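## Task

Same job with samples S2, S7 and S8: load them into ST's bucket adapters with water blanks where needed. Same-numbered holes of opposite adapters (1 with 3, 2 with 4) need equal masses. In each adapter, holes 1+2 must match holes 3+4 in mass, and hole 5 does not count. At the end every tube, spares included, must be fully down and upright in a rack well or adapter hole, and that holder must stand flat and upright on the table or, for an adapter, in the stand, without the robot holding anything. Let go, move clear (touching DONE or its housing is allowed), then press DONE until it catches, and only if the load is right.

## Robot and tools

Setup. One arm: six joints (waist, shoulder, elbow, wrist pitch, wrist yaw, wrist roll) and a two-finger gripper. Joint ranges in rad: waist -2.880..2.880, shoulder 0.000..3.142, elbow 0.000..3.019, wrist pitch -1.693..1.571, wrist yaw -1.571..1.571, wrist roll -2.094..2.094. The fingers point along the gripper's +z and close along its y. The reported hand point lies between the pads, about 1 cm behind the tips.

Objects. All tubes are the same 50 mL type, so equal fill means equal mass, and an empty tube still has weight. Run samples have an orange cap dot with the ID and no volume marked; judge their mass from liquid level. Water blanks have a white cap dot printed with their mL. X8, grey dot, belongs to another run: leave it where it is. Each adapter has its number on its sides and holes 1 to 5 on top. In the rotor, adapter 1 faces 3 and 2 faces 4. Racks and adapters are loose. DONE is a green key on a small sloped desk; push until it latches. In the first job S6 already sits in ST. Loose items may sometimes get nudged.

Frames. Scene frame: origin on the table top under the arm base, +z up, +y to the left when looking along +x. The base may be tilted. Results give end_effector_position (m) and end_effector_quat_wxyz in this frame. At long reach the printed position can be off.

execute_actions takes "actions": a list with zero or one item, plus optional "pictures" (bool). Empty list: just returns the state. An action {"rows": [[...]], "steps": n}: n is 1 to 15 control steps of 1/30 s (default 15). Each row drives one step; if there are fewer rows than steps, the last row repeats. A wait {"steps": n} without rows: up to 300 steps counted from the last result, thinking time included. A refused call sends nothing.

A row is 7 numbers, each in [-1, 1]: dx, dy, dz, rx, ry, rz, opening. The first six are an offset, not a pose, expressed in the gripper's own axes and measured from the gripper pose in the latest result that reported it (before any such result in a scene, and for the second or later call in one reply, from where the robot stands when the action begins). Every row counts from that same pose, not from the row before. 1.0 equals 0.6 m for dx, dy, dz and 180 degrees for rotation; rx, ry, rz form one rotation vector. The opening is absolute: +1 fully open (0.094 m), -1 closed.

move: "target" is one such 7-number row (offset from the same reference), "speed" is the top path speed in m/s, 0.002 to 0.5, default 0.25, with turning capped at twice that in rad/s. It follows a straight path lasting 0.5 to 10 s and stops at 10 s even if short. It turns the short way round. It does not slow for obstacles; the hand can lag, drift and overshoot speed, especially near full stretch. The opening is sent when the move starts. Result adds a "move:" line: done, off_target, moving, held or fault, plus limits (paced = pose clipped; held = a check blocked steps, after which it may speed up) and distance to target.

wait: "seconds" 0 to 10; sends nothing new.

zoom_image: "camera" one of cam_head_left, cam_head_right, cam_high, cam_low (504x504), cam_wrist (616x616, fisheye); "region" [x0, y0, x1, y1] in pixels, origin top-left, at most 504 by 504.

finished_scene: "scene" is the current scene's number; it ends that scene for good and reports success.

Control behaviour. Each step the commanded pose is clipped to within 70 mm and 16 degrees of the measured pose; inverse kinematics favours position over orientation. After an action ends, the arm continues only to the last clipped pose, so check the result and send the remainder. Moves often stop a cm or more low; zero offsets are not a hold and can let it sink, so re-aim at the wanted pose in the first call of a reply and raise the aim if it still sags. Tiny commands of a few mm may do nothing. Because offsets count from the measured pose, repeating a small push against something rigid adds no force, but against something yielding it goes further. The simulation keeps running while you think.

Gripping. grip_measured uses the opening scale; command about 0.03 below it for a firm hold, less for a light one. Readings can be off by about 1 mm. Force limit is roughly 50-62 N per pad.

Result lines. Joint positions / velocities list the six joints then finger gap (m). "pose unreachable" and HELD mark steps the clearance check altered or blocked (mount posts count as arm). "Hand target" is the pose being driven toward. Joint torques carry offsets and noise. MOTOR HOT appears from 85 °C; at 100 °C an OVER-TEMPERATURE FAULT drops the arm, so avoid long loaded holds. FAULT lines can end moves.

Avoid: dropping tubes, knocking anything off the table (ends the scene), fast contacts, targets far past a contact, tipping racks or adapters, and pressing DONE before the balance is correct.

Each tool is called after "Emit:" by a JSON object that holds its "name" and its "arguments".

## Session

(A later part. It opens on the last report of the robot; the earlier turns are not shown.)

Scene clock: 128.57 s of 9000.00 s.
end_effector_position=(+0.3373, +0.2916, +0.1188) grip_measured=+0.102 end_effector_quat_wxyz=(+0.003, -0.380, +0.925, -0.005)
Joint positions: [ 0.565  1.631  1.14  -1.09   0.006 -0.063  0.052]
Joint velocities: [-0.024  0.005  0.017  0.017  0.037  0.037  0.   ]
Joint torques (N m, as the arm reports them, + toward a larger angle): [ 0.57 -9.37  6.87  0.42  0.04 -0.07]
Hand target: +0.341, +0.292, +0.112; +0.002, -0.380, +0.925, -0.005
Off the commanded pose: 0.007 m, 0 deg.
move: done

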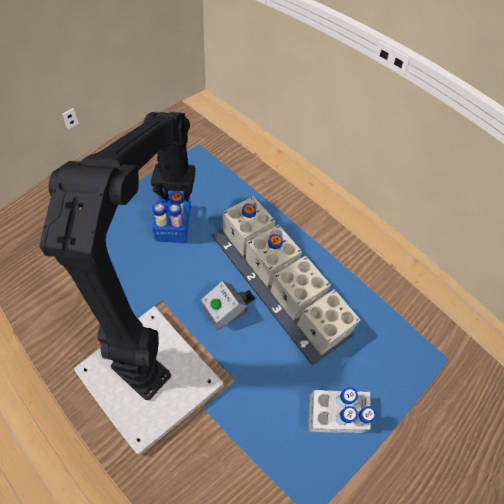

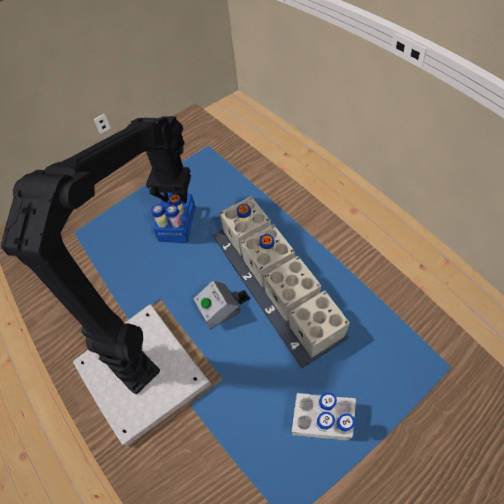

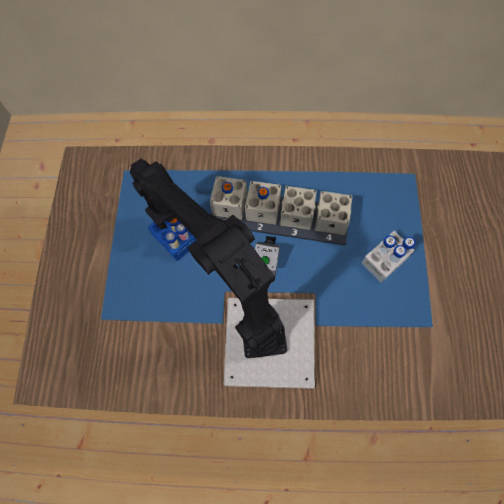

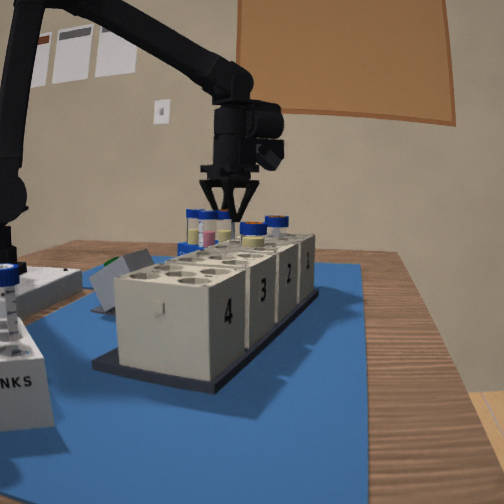

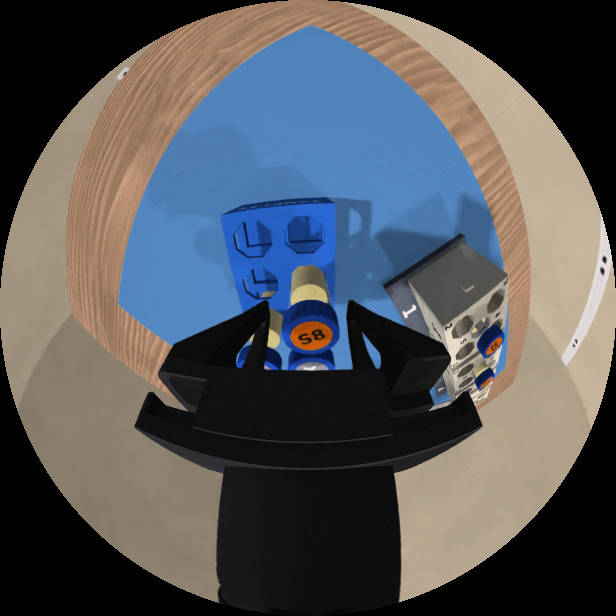

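Slightly too far out; closing at zero offset lets it settle inward.

Emit:
{"name": "move", "arguments": {"target": [0.003,-0.003,0,0,0,0,0.1], "speed": 0.03}}

Emit:
{"name": "move", "arguments": {"target": [0,0,0,0,0,0,-0.345]}}

Emit:
{"name": "execute_actions", "arguments": {"actions": [{"rows":[[-0.012,0,-0.02,0,-0.006,0,-0.35],[-0.02,0,-0.03,0,-0.009,0,-0.35],[-0.026,0,-0.04,0,-0.012,0,-0.35],[-0.028,0,-0.05,0,-0.012,0,-0.35],[-0.028,0,-0.06,0,-0.012,0,-0.35],[-0.028,0,-0.07,0,-0.012,0,-0.35],[-0.028,0,-0.08,0,-0.012,0,-0.35],[-0.028,0,-0.09,0,-0.012,0,-0.35],[-0.028,0,-0.1,0,-0.012,0,-0.35],[-0.028,0,-0.11,0,-0.012,0,-0.35],[-0.028,0,-0.12,0,-0.012,0,-0.35],[-0.028,0,-0.13,0,-0.012,0,-0.35],[-0.028,0,-0.14,0,-0.012,0,-0.35]]}], "pictures": false}}

Emit:
{"name": "move", "arguments": {"target": [-0.028,0,-0.18,0,-0.016,0,-0.35], "speed": 0.12}}

Scene clock: 136.83 s of 9000.00 s.
end_effector_position=(+0.3353, +0.2899, +0.1167) grip_measured=+0.102 end_effector_quat_wxyz=(+0.000, -0.380, +0.925, -0.006)
Joint positions: [ 0.565  1.631  1.134 -1.09   0.006 -0.063  0.052]
Joint velocities: [-0.005 -0.005  0.002  0.002  0.022 -0.022 -0.   ]
Joint torques (N m, as the arm reports them, + toward a larger angle): [  0.55 -10.67   6.78  -0.06   0.04  -0.07]
Hand target: +0.337, +0.289, +0.119; +0.003, -0.380, +0.925, -0.005
Off the commanded pose: 0.003 m, 0 deg.
After step 90, 4.57 s passed at rest.
move: done

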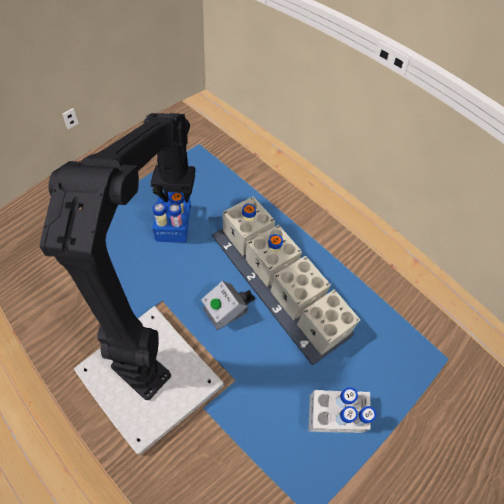

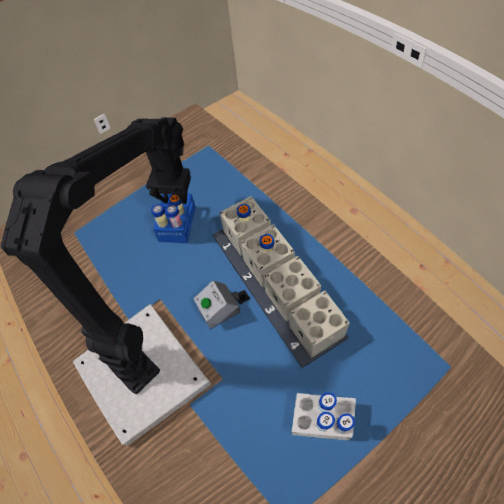

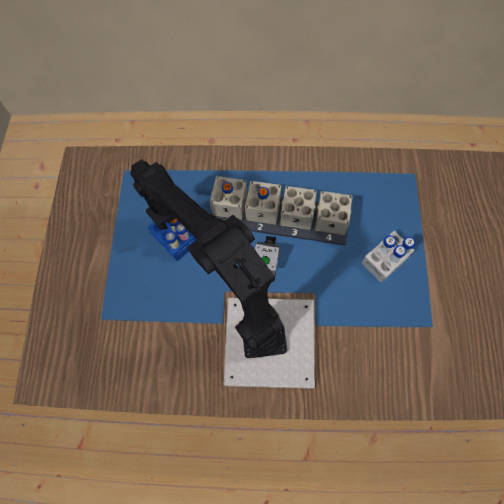

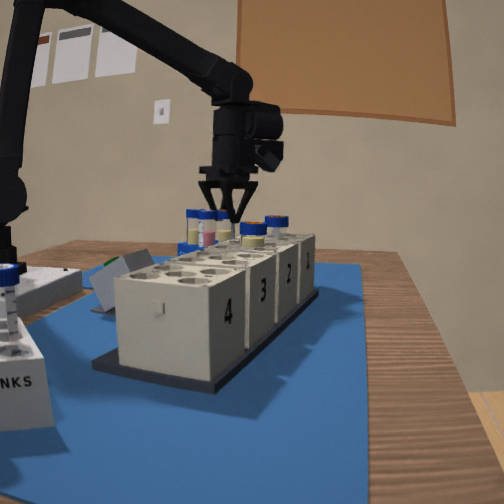

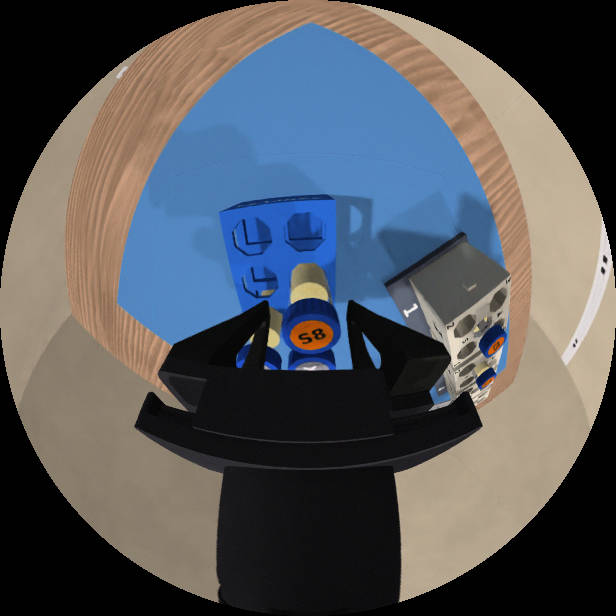

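Scene clock: 137.33 s of 9000.00 s.
end_effector_position=(+0.3354, +0.2898, +0.1167) grip_measured=-0.322 end_effector_quat_wxyz=(+0.000, -0.380, +0.925, -0.006)
Joint positions: [ 0.565  1.631  1.134 -1.09   0.007 -0.063  0.032]
Joint velocities: [-0.015 -0.015  0.017 -0.007  0.095 -0.022  0.001]
Joint torques (N m, as the arm reports them, + toward a larger angle): [  0.89 -10.41   6.71  -0.11   0.03  -0.04]
Hand target: +0.335, +0.290, +0.117; +0.000, -0.380, +0.925, -0.006
Off the commanded pose: 0.000 m, 0 deg.
move: done

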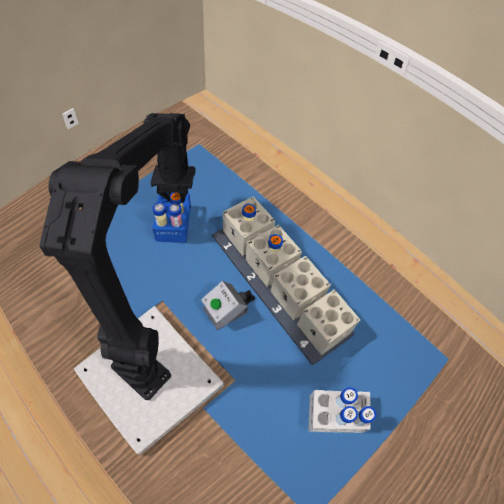

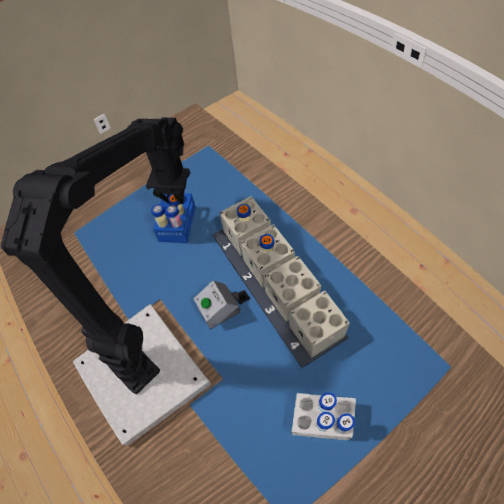

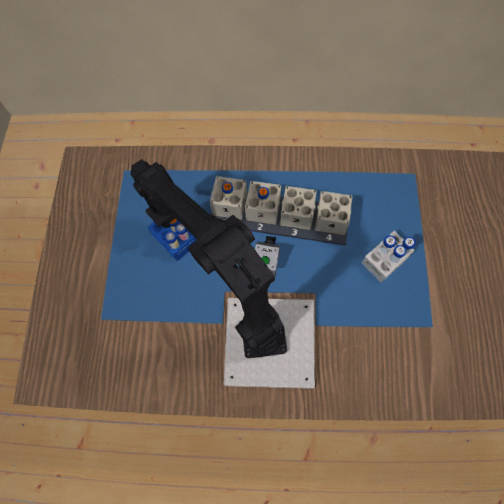

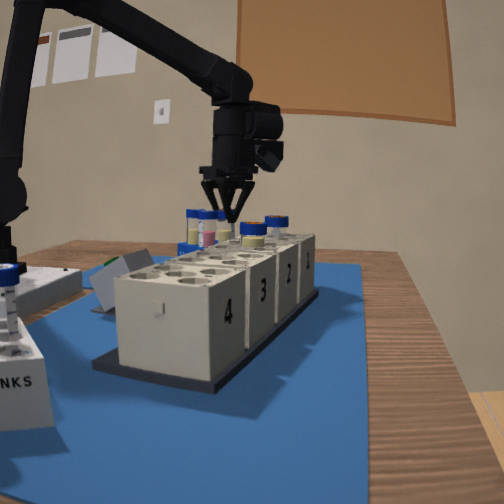

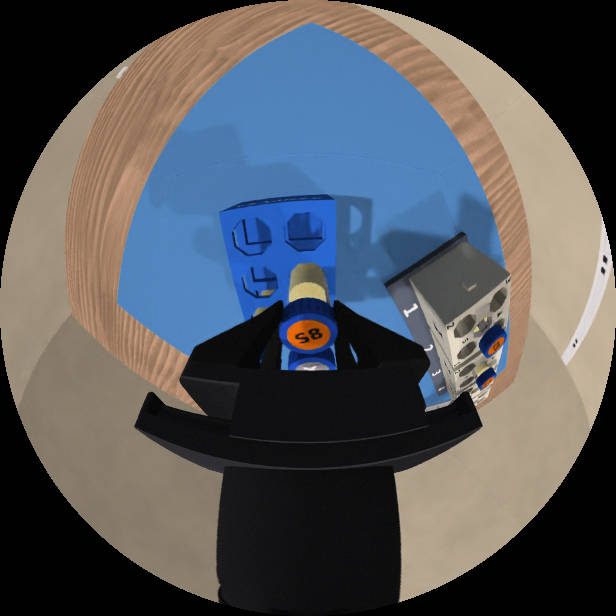

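Scene clock: 137.83 s of 9000.00 s.
end_effector_position=(+0.3355, +0.2902, +0.1628) grip_measured=-0.322 end_effector_quat_wxyz=(-0.015, -0.379, +0.925, -0.011)
Joint positions: [ 0.565  1.601  1.23  -1.248  0.007 -0.063  0.032]
Joint velocities: [ 0.015 -0.22   0.217 -0.227  0.007 -0.007 -0.001]
Joint torques (N m, as the arm reports them, + toward a larger angle): [  1.17 -12.08  10.26  -0.48  -0.04  -0.01]
Hand target: +0.345, +0.301, +0.200; +0.018, -0.380, +0.925, +0.001
Off the commanded pose: 0.041 m, 4 deg.
Steps of this call (steps 1 to 15: all 15 steps of this action). Readings (end_effector_position):
1: (+0.3353, +0.2898, +0.1167)
2: (+0.3350, +0.2895, +0.1167)
4: (+0.3345, +0.2891, +0.1178)
8: (+0.3343, +0.2890, +0.1277)
15: the state above

Scene clock: 139.50 s of 9000.00 s.
end_effector_position=(+0.3434, +0.2977, +0.2585) grip_measured=-0.322 end_effector_quat_wxyz=(-0.007, -0.380, +0.925, -0.009)
Joint positions: [ 0.565  1.56   1.44  -1.481  0.007 -0.063  0.032]
Joint velocities: [ 0.005  0.005  0.007  0.007 -0.007  0.007  0.   ]
Joint torques (N m, as the arm reports them, + toward a larger angle): [  1.19 -12.04  11.07  -0.52  -0.06  -0.02]
Hand target: +0.348, +0.304, +0.287; +0.021, -0.380, +0.925, +0.002
Off the commanded pose: 0.030 m, 3 deg.
move: off_target

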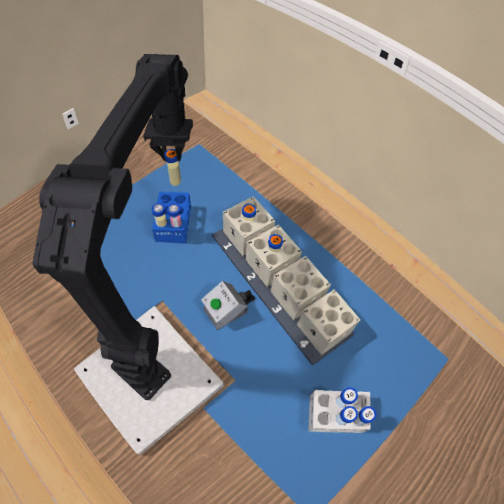

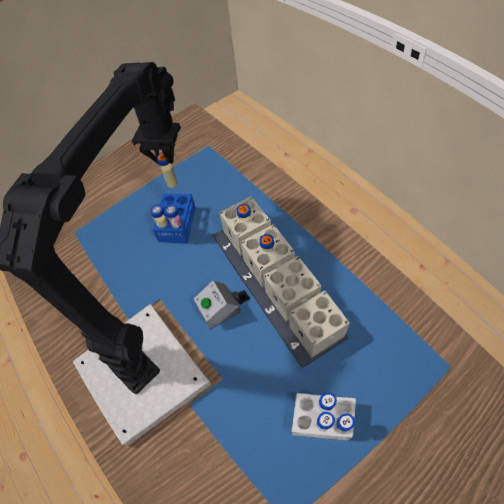

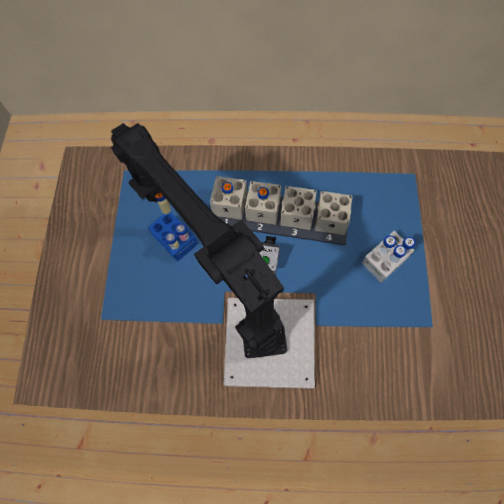

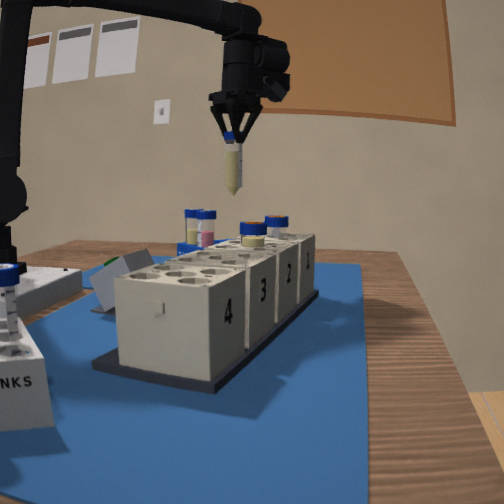

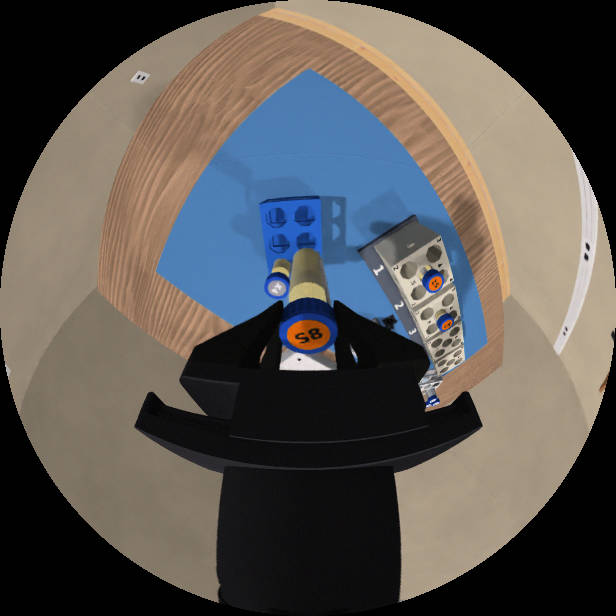

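Emit:
{"name": "move", "arguments": {"target": [0.349,-0.555,-0.05,-0.003,-0.024,0.248,-0.35], "speed": 0.22}}

Scene clock: 144.43 s of 9000.00 s.
end_effector_position=(+0.4121, -0.0872, +0.2840) grip_measured=-0.322 end_effector_quat_wxyz=(+0.020, +0.008, +1.000, +0.010)
Joint positions: [-0.361  1.433  1.369 -1.483 -0.02  -0.194  0.032]
Joint velocities: [-0.005 -0.005 -0.007 -0.002  0.022 -0.007 -0.001]
Joint torques (N m, as the arm reports them, + toward a larger angle): [ 1.61 -7.92 11.13 -0.44 -0.1  -0.12]
Hand target: +0.424, -0.086, +0.297; +0.031, +0.000, +0.999, +0.009
Off the commanded pose: 0.020 m, 1 deg.
move: off_target

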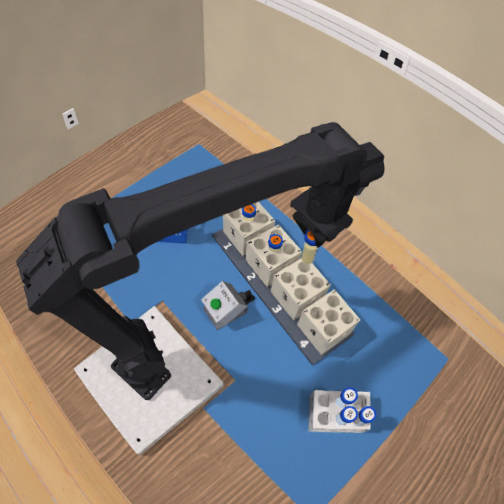

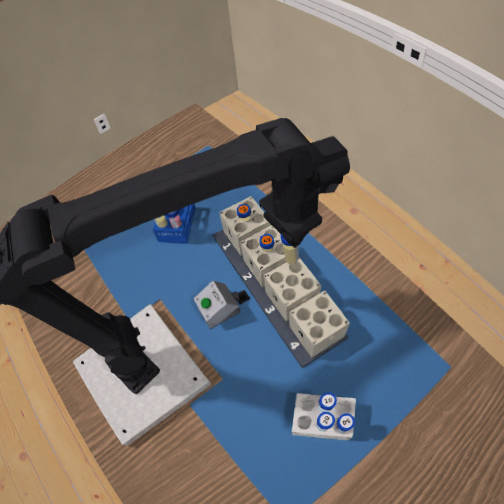

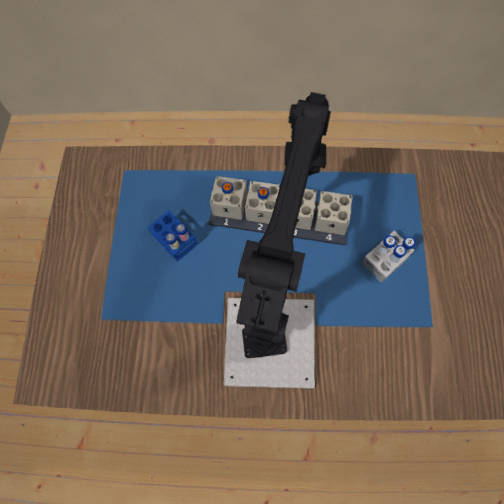

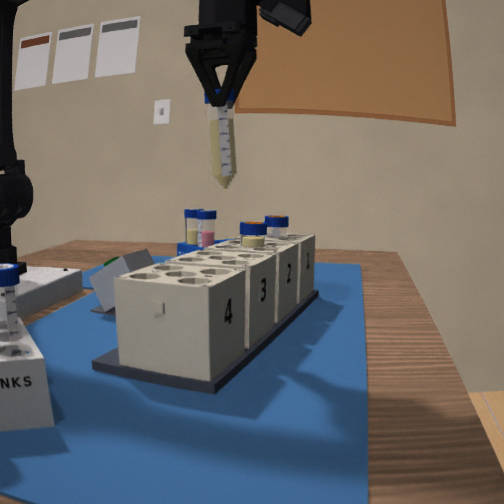

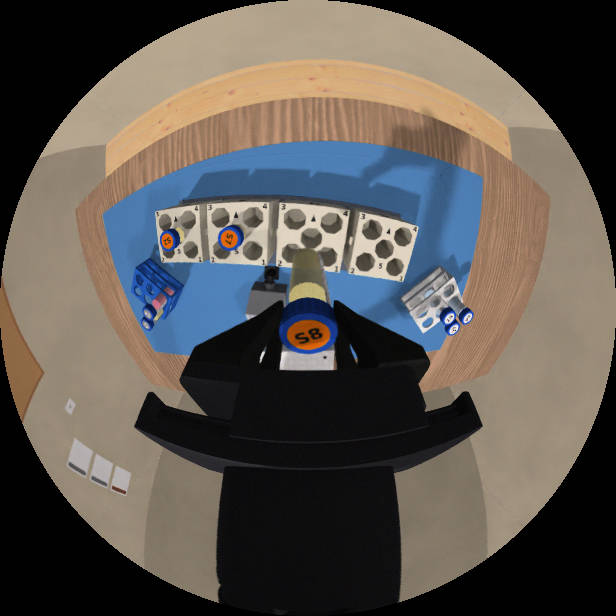

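Emit:
{"name": "move", "arguments": {"target": [-0.014,-0.006,0.105,0.004,0.003,0,-0.35], "speed": 0.08}}

Emit:
{"name": "zoom_image", "arguments": {"camera": "cam_wrist", "region": [230,180,400,350]}}

Scene clock: 148.20 s of 9000.00 s.
end_effector_position=(+0.4175, -0.0898, +0.2228) grip_measured=-0.322 end_effector_quat_wxyz=(+0.011, +0.008, +1.000, +0.006)
Joint positions: [-0.361  1.48   1.256 -1.34  -0.008 -0.195  0.032]
Joint velocities: [-0.005 -0.005 -0.012 -0.007  0.007 -0.022 -0.001]
Joint torques (N m, as the arm reports them, + toward a larger angle): [ 1.4  -8.7   7.93  0.43  0.11  0.  ]
Hand target: +0.423, -0.090, +0.221; +0.015, +0.008, +1.000, +0.003
Off the commanded pose: 0.006 m, 1 deg.
move: done

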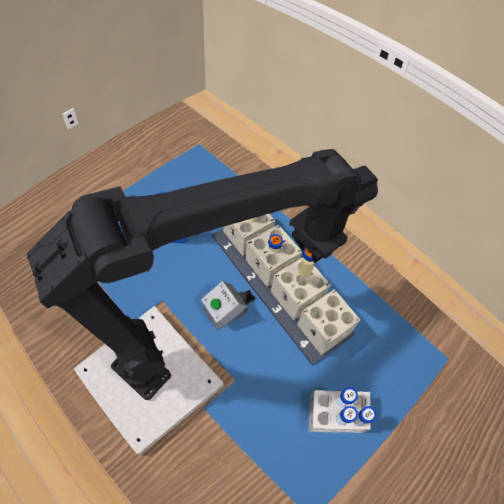

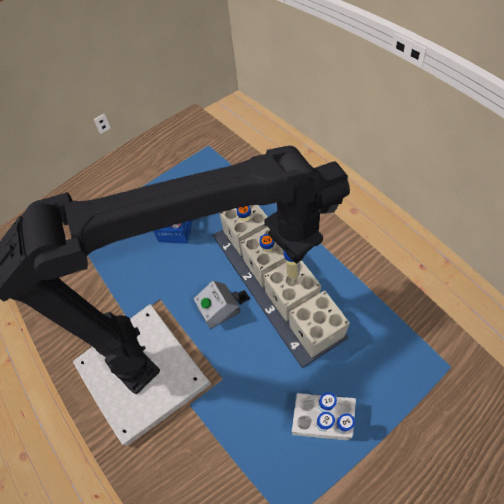

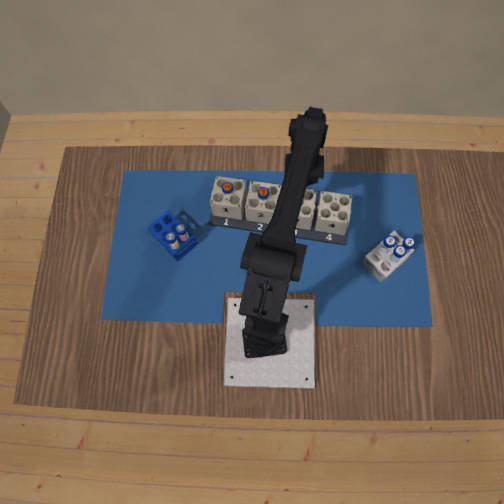

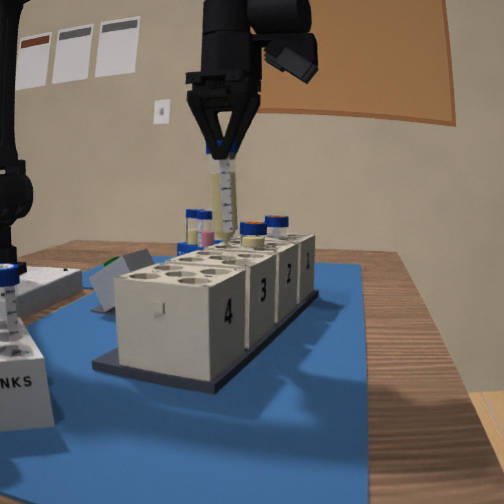

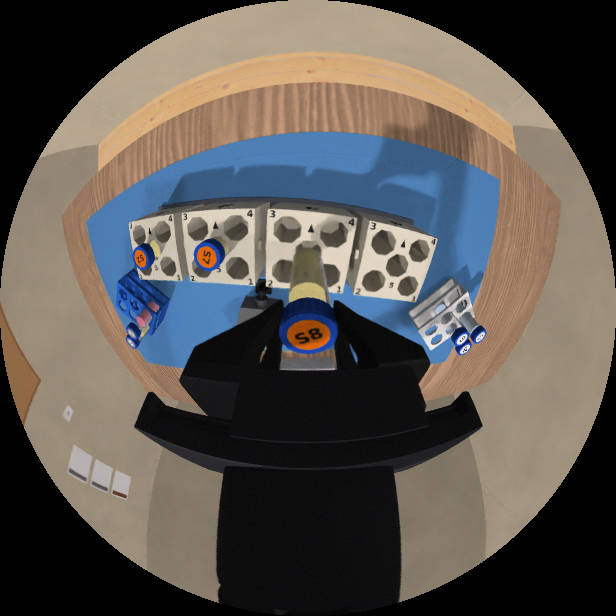

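Region (230, 180, 400, 350) of cam_wrist's 616x616 image, scaled by 2.965, with more detail than that image has.

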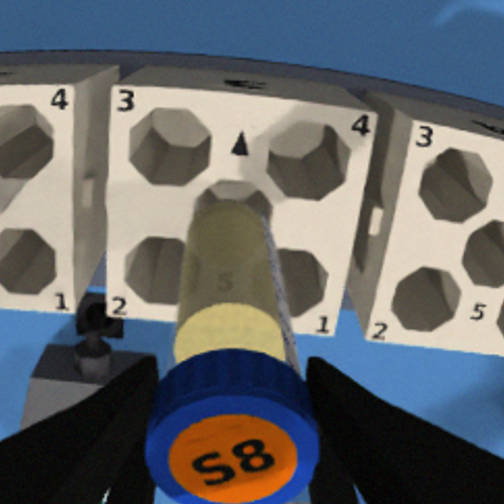

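Emit:
{"name": "move", "arguments": {"target": [-0.007,-0.009,0.045,0.003,0,0,-0.35], "speed": 0.03}}

Emit:
{"name": "zoom_image", "arguments": {"camera": "cam_wrist", "region": [230,180,400,350]}}

Scene clock: 152.37 s of 9000.00 s.
end_effector_position=(+0.4179, -0.0908, +0.1998) grip_measured=-0.322 end_effector_quat_wxyz=(+0.009, +0.008, +1.000, +0.003)
Joint positions: [-0.361  1.497  1.213 -1.282 -0.002 -0.195  0.032]
Joint velocities: [-0.005 -0.015 -0.012  0.012  0.081  0.066  0.   ]
Joint torques (N m, as the arm reports them, + toward a larger angle): [ 0.51 -8.52  7.59  0.43  0.12 -0.09]
Hand target: +0.422, -0.095, +0.196; +0.010, +0.008, +1.000, +0.001
Off the commanded pose: 0.007 m, 0 deg.
move: done

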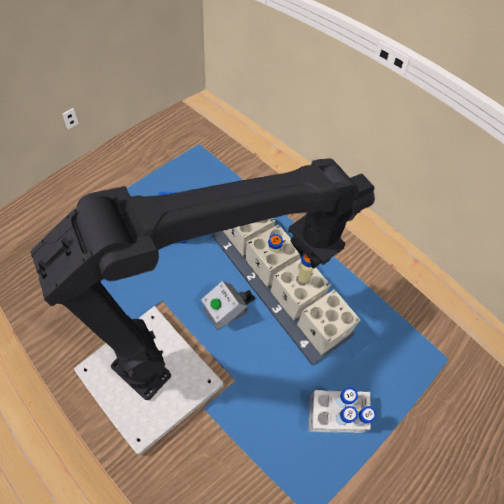

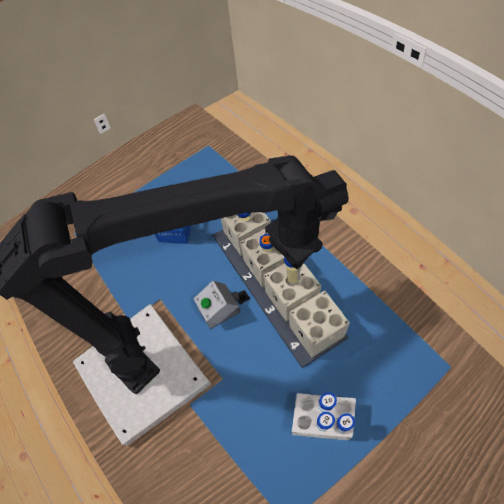

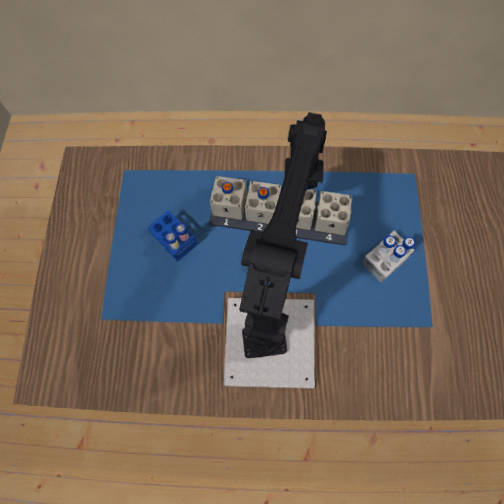

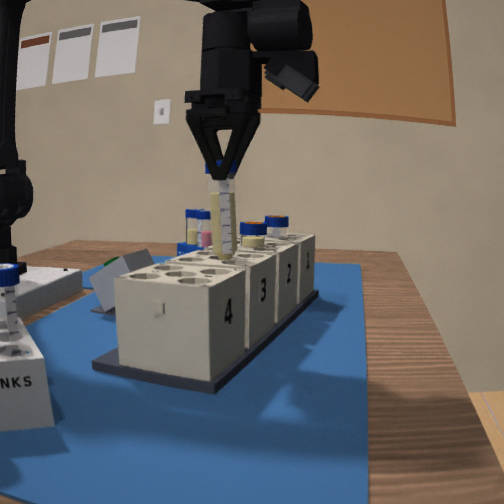

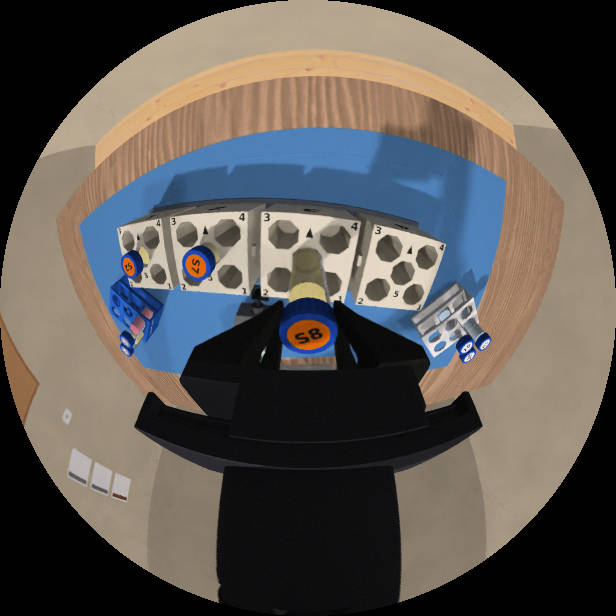

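Region (230, 180, 400, 350) of cam_wrist's 616x616 image, scaled by 2.965, with more detail than that image has.

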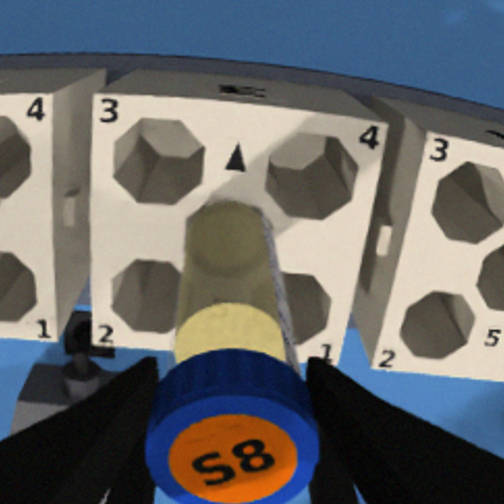

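Emit:
{"name": "move", "arguments": {"target": [-0.003,0,0.045,0,0.005,0,-0.35], "speed": 0.03}}

Emit:
{"name": "move", "arguments": {"target": [-0.008,0,0.09,0,0,0,-0.35], "speed": 0.04}}

Scene clock: 156.33 s of 9000.00 s.
end_effector_position=(+0.4162, -0.0903, +0.1778) grip_measured=-0.322 end_effector_quat_wxyz=(+0.001, +0.008, +1.000, +0.005)
Joint positions: [-0.361  1.52   1.178 -1.24  -0.002 -0.195  0.032]
Joint velocities: [-0.005 -0.015 -0.007 -0.002  0.022  0.037 -0.001]
Joint torques (N m, as the arm reports them, + toward a larger angle): [ 1.23 -8.42  7.39  0.38  0.1  -0.02]
Hand target: +0.420, -0.091, +0.173; +0.001, +0.008, +1.000, +0.003
Off the commanded pose: 0.006 m, 0 deg.
move: done

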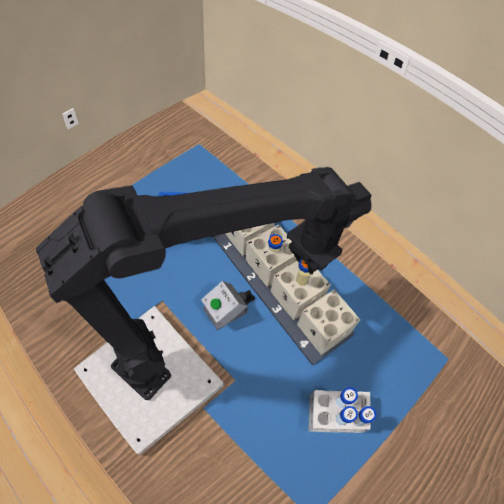

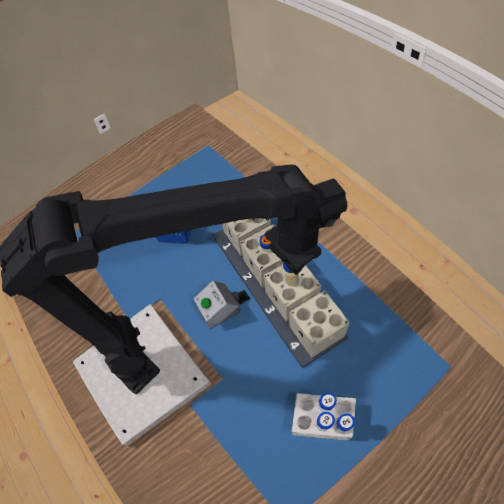

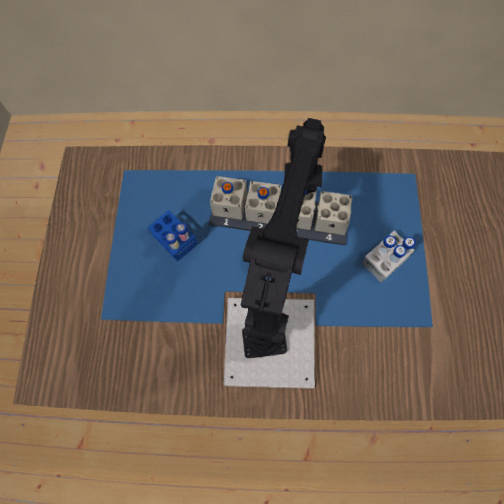

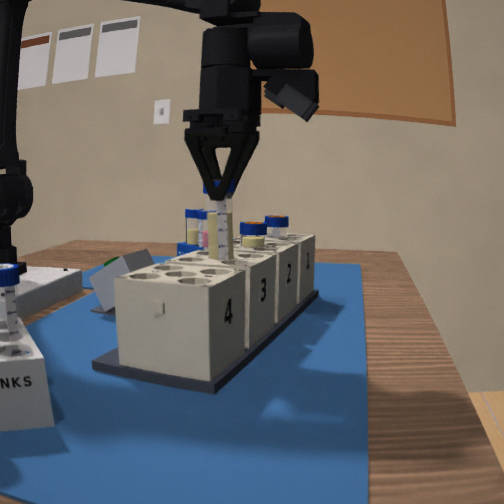

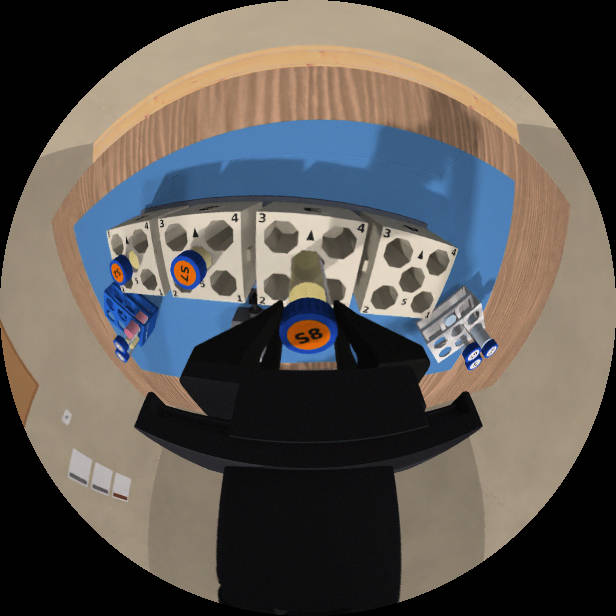

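Scene clock: 158.00 s of 9000.00 s.
end_effector_position=(+0.4197, -0.0907, +0.1353) grip_measured=-0.322 end_effector_quat_wxyz=(+0.008, +0.008, +1.000, +0.003)
Joint positions: [-0.361  1.563  1.108 -1.113 -0.003 -0.195  0.032]
Joint velocities: [-0.024  0.005 -0.007  0.002  0.081 -0.037 -0.   ]
Joint torques (N m, as the arm reports them, + toward a larger angle): [ 1.36 -8.05  6.59  0.53  0.02 -0.02]
Hand target: +0.421, -0.090, +0.124; +0.001, +0.008, +1.000, +0.005
Off the commanded pose: 0.012 m, 1 deg.
move: off_target

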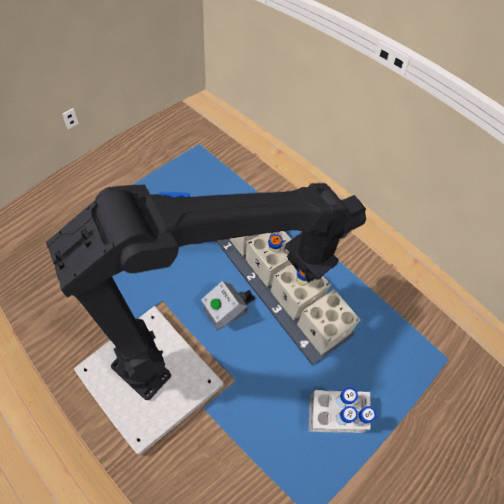

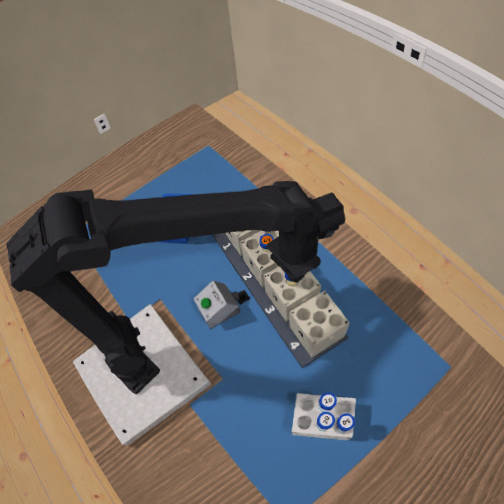

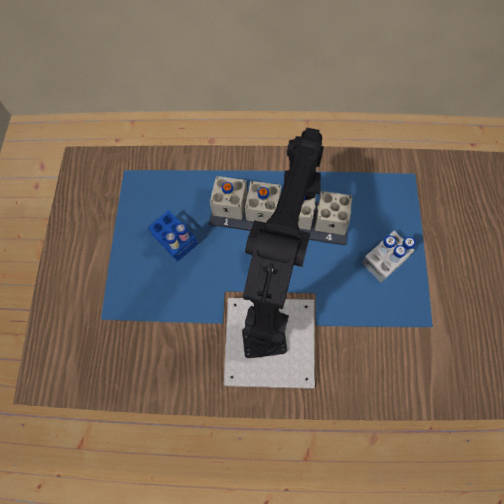

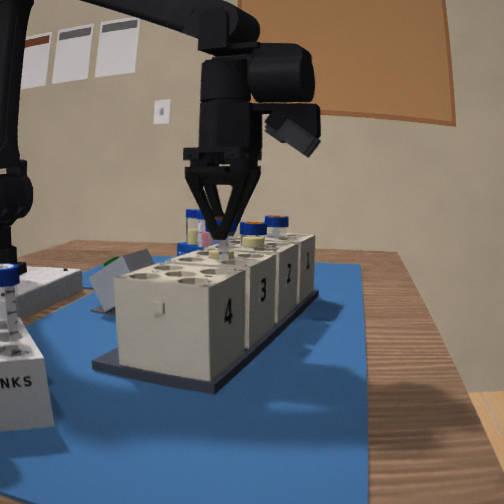

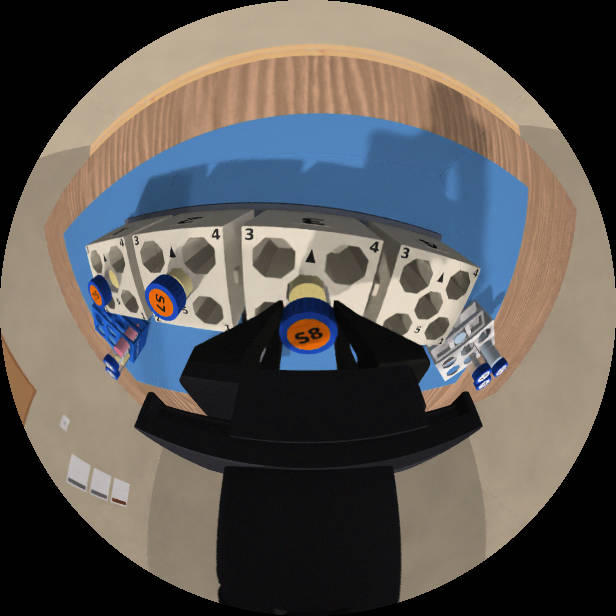

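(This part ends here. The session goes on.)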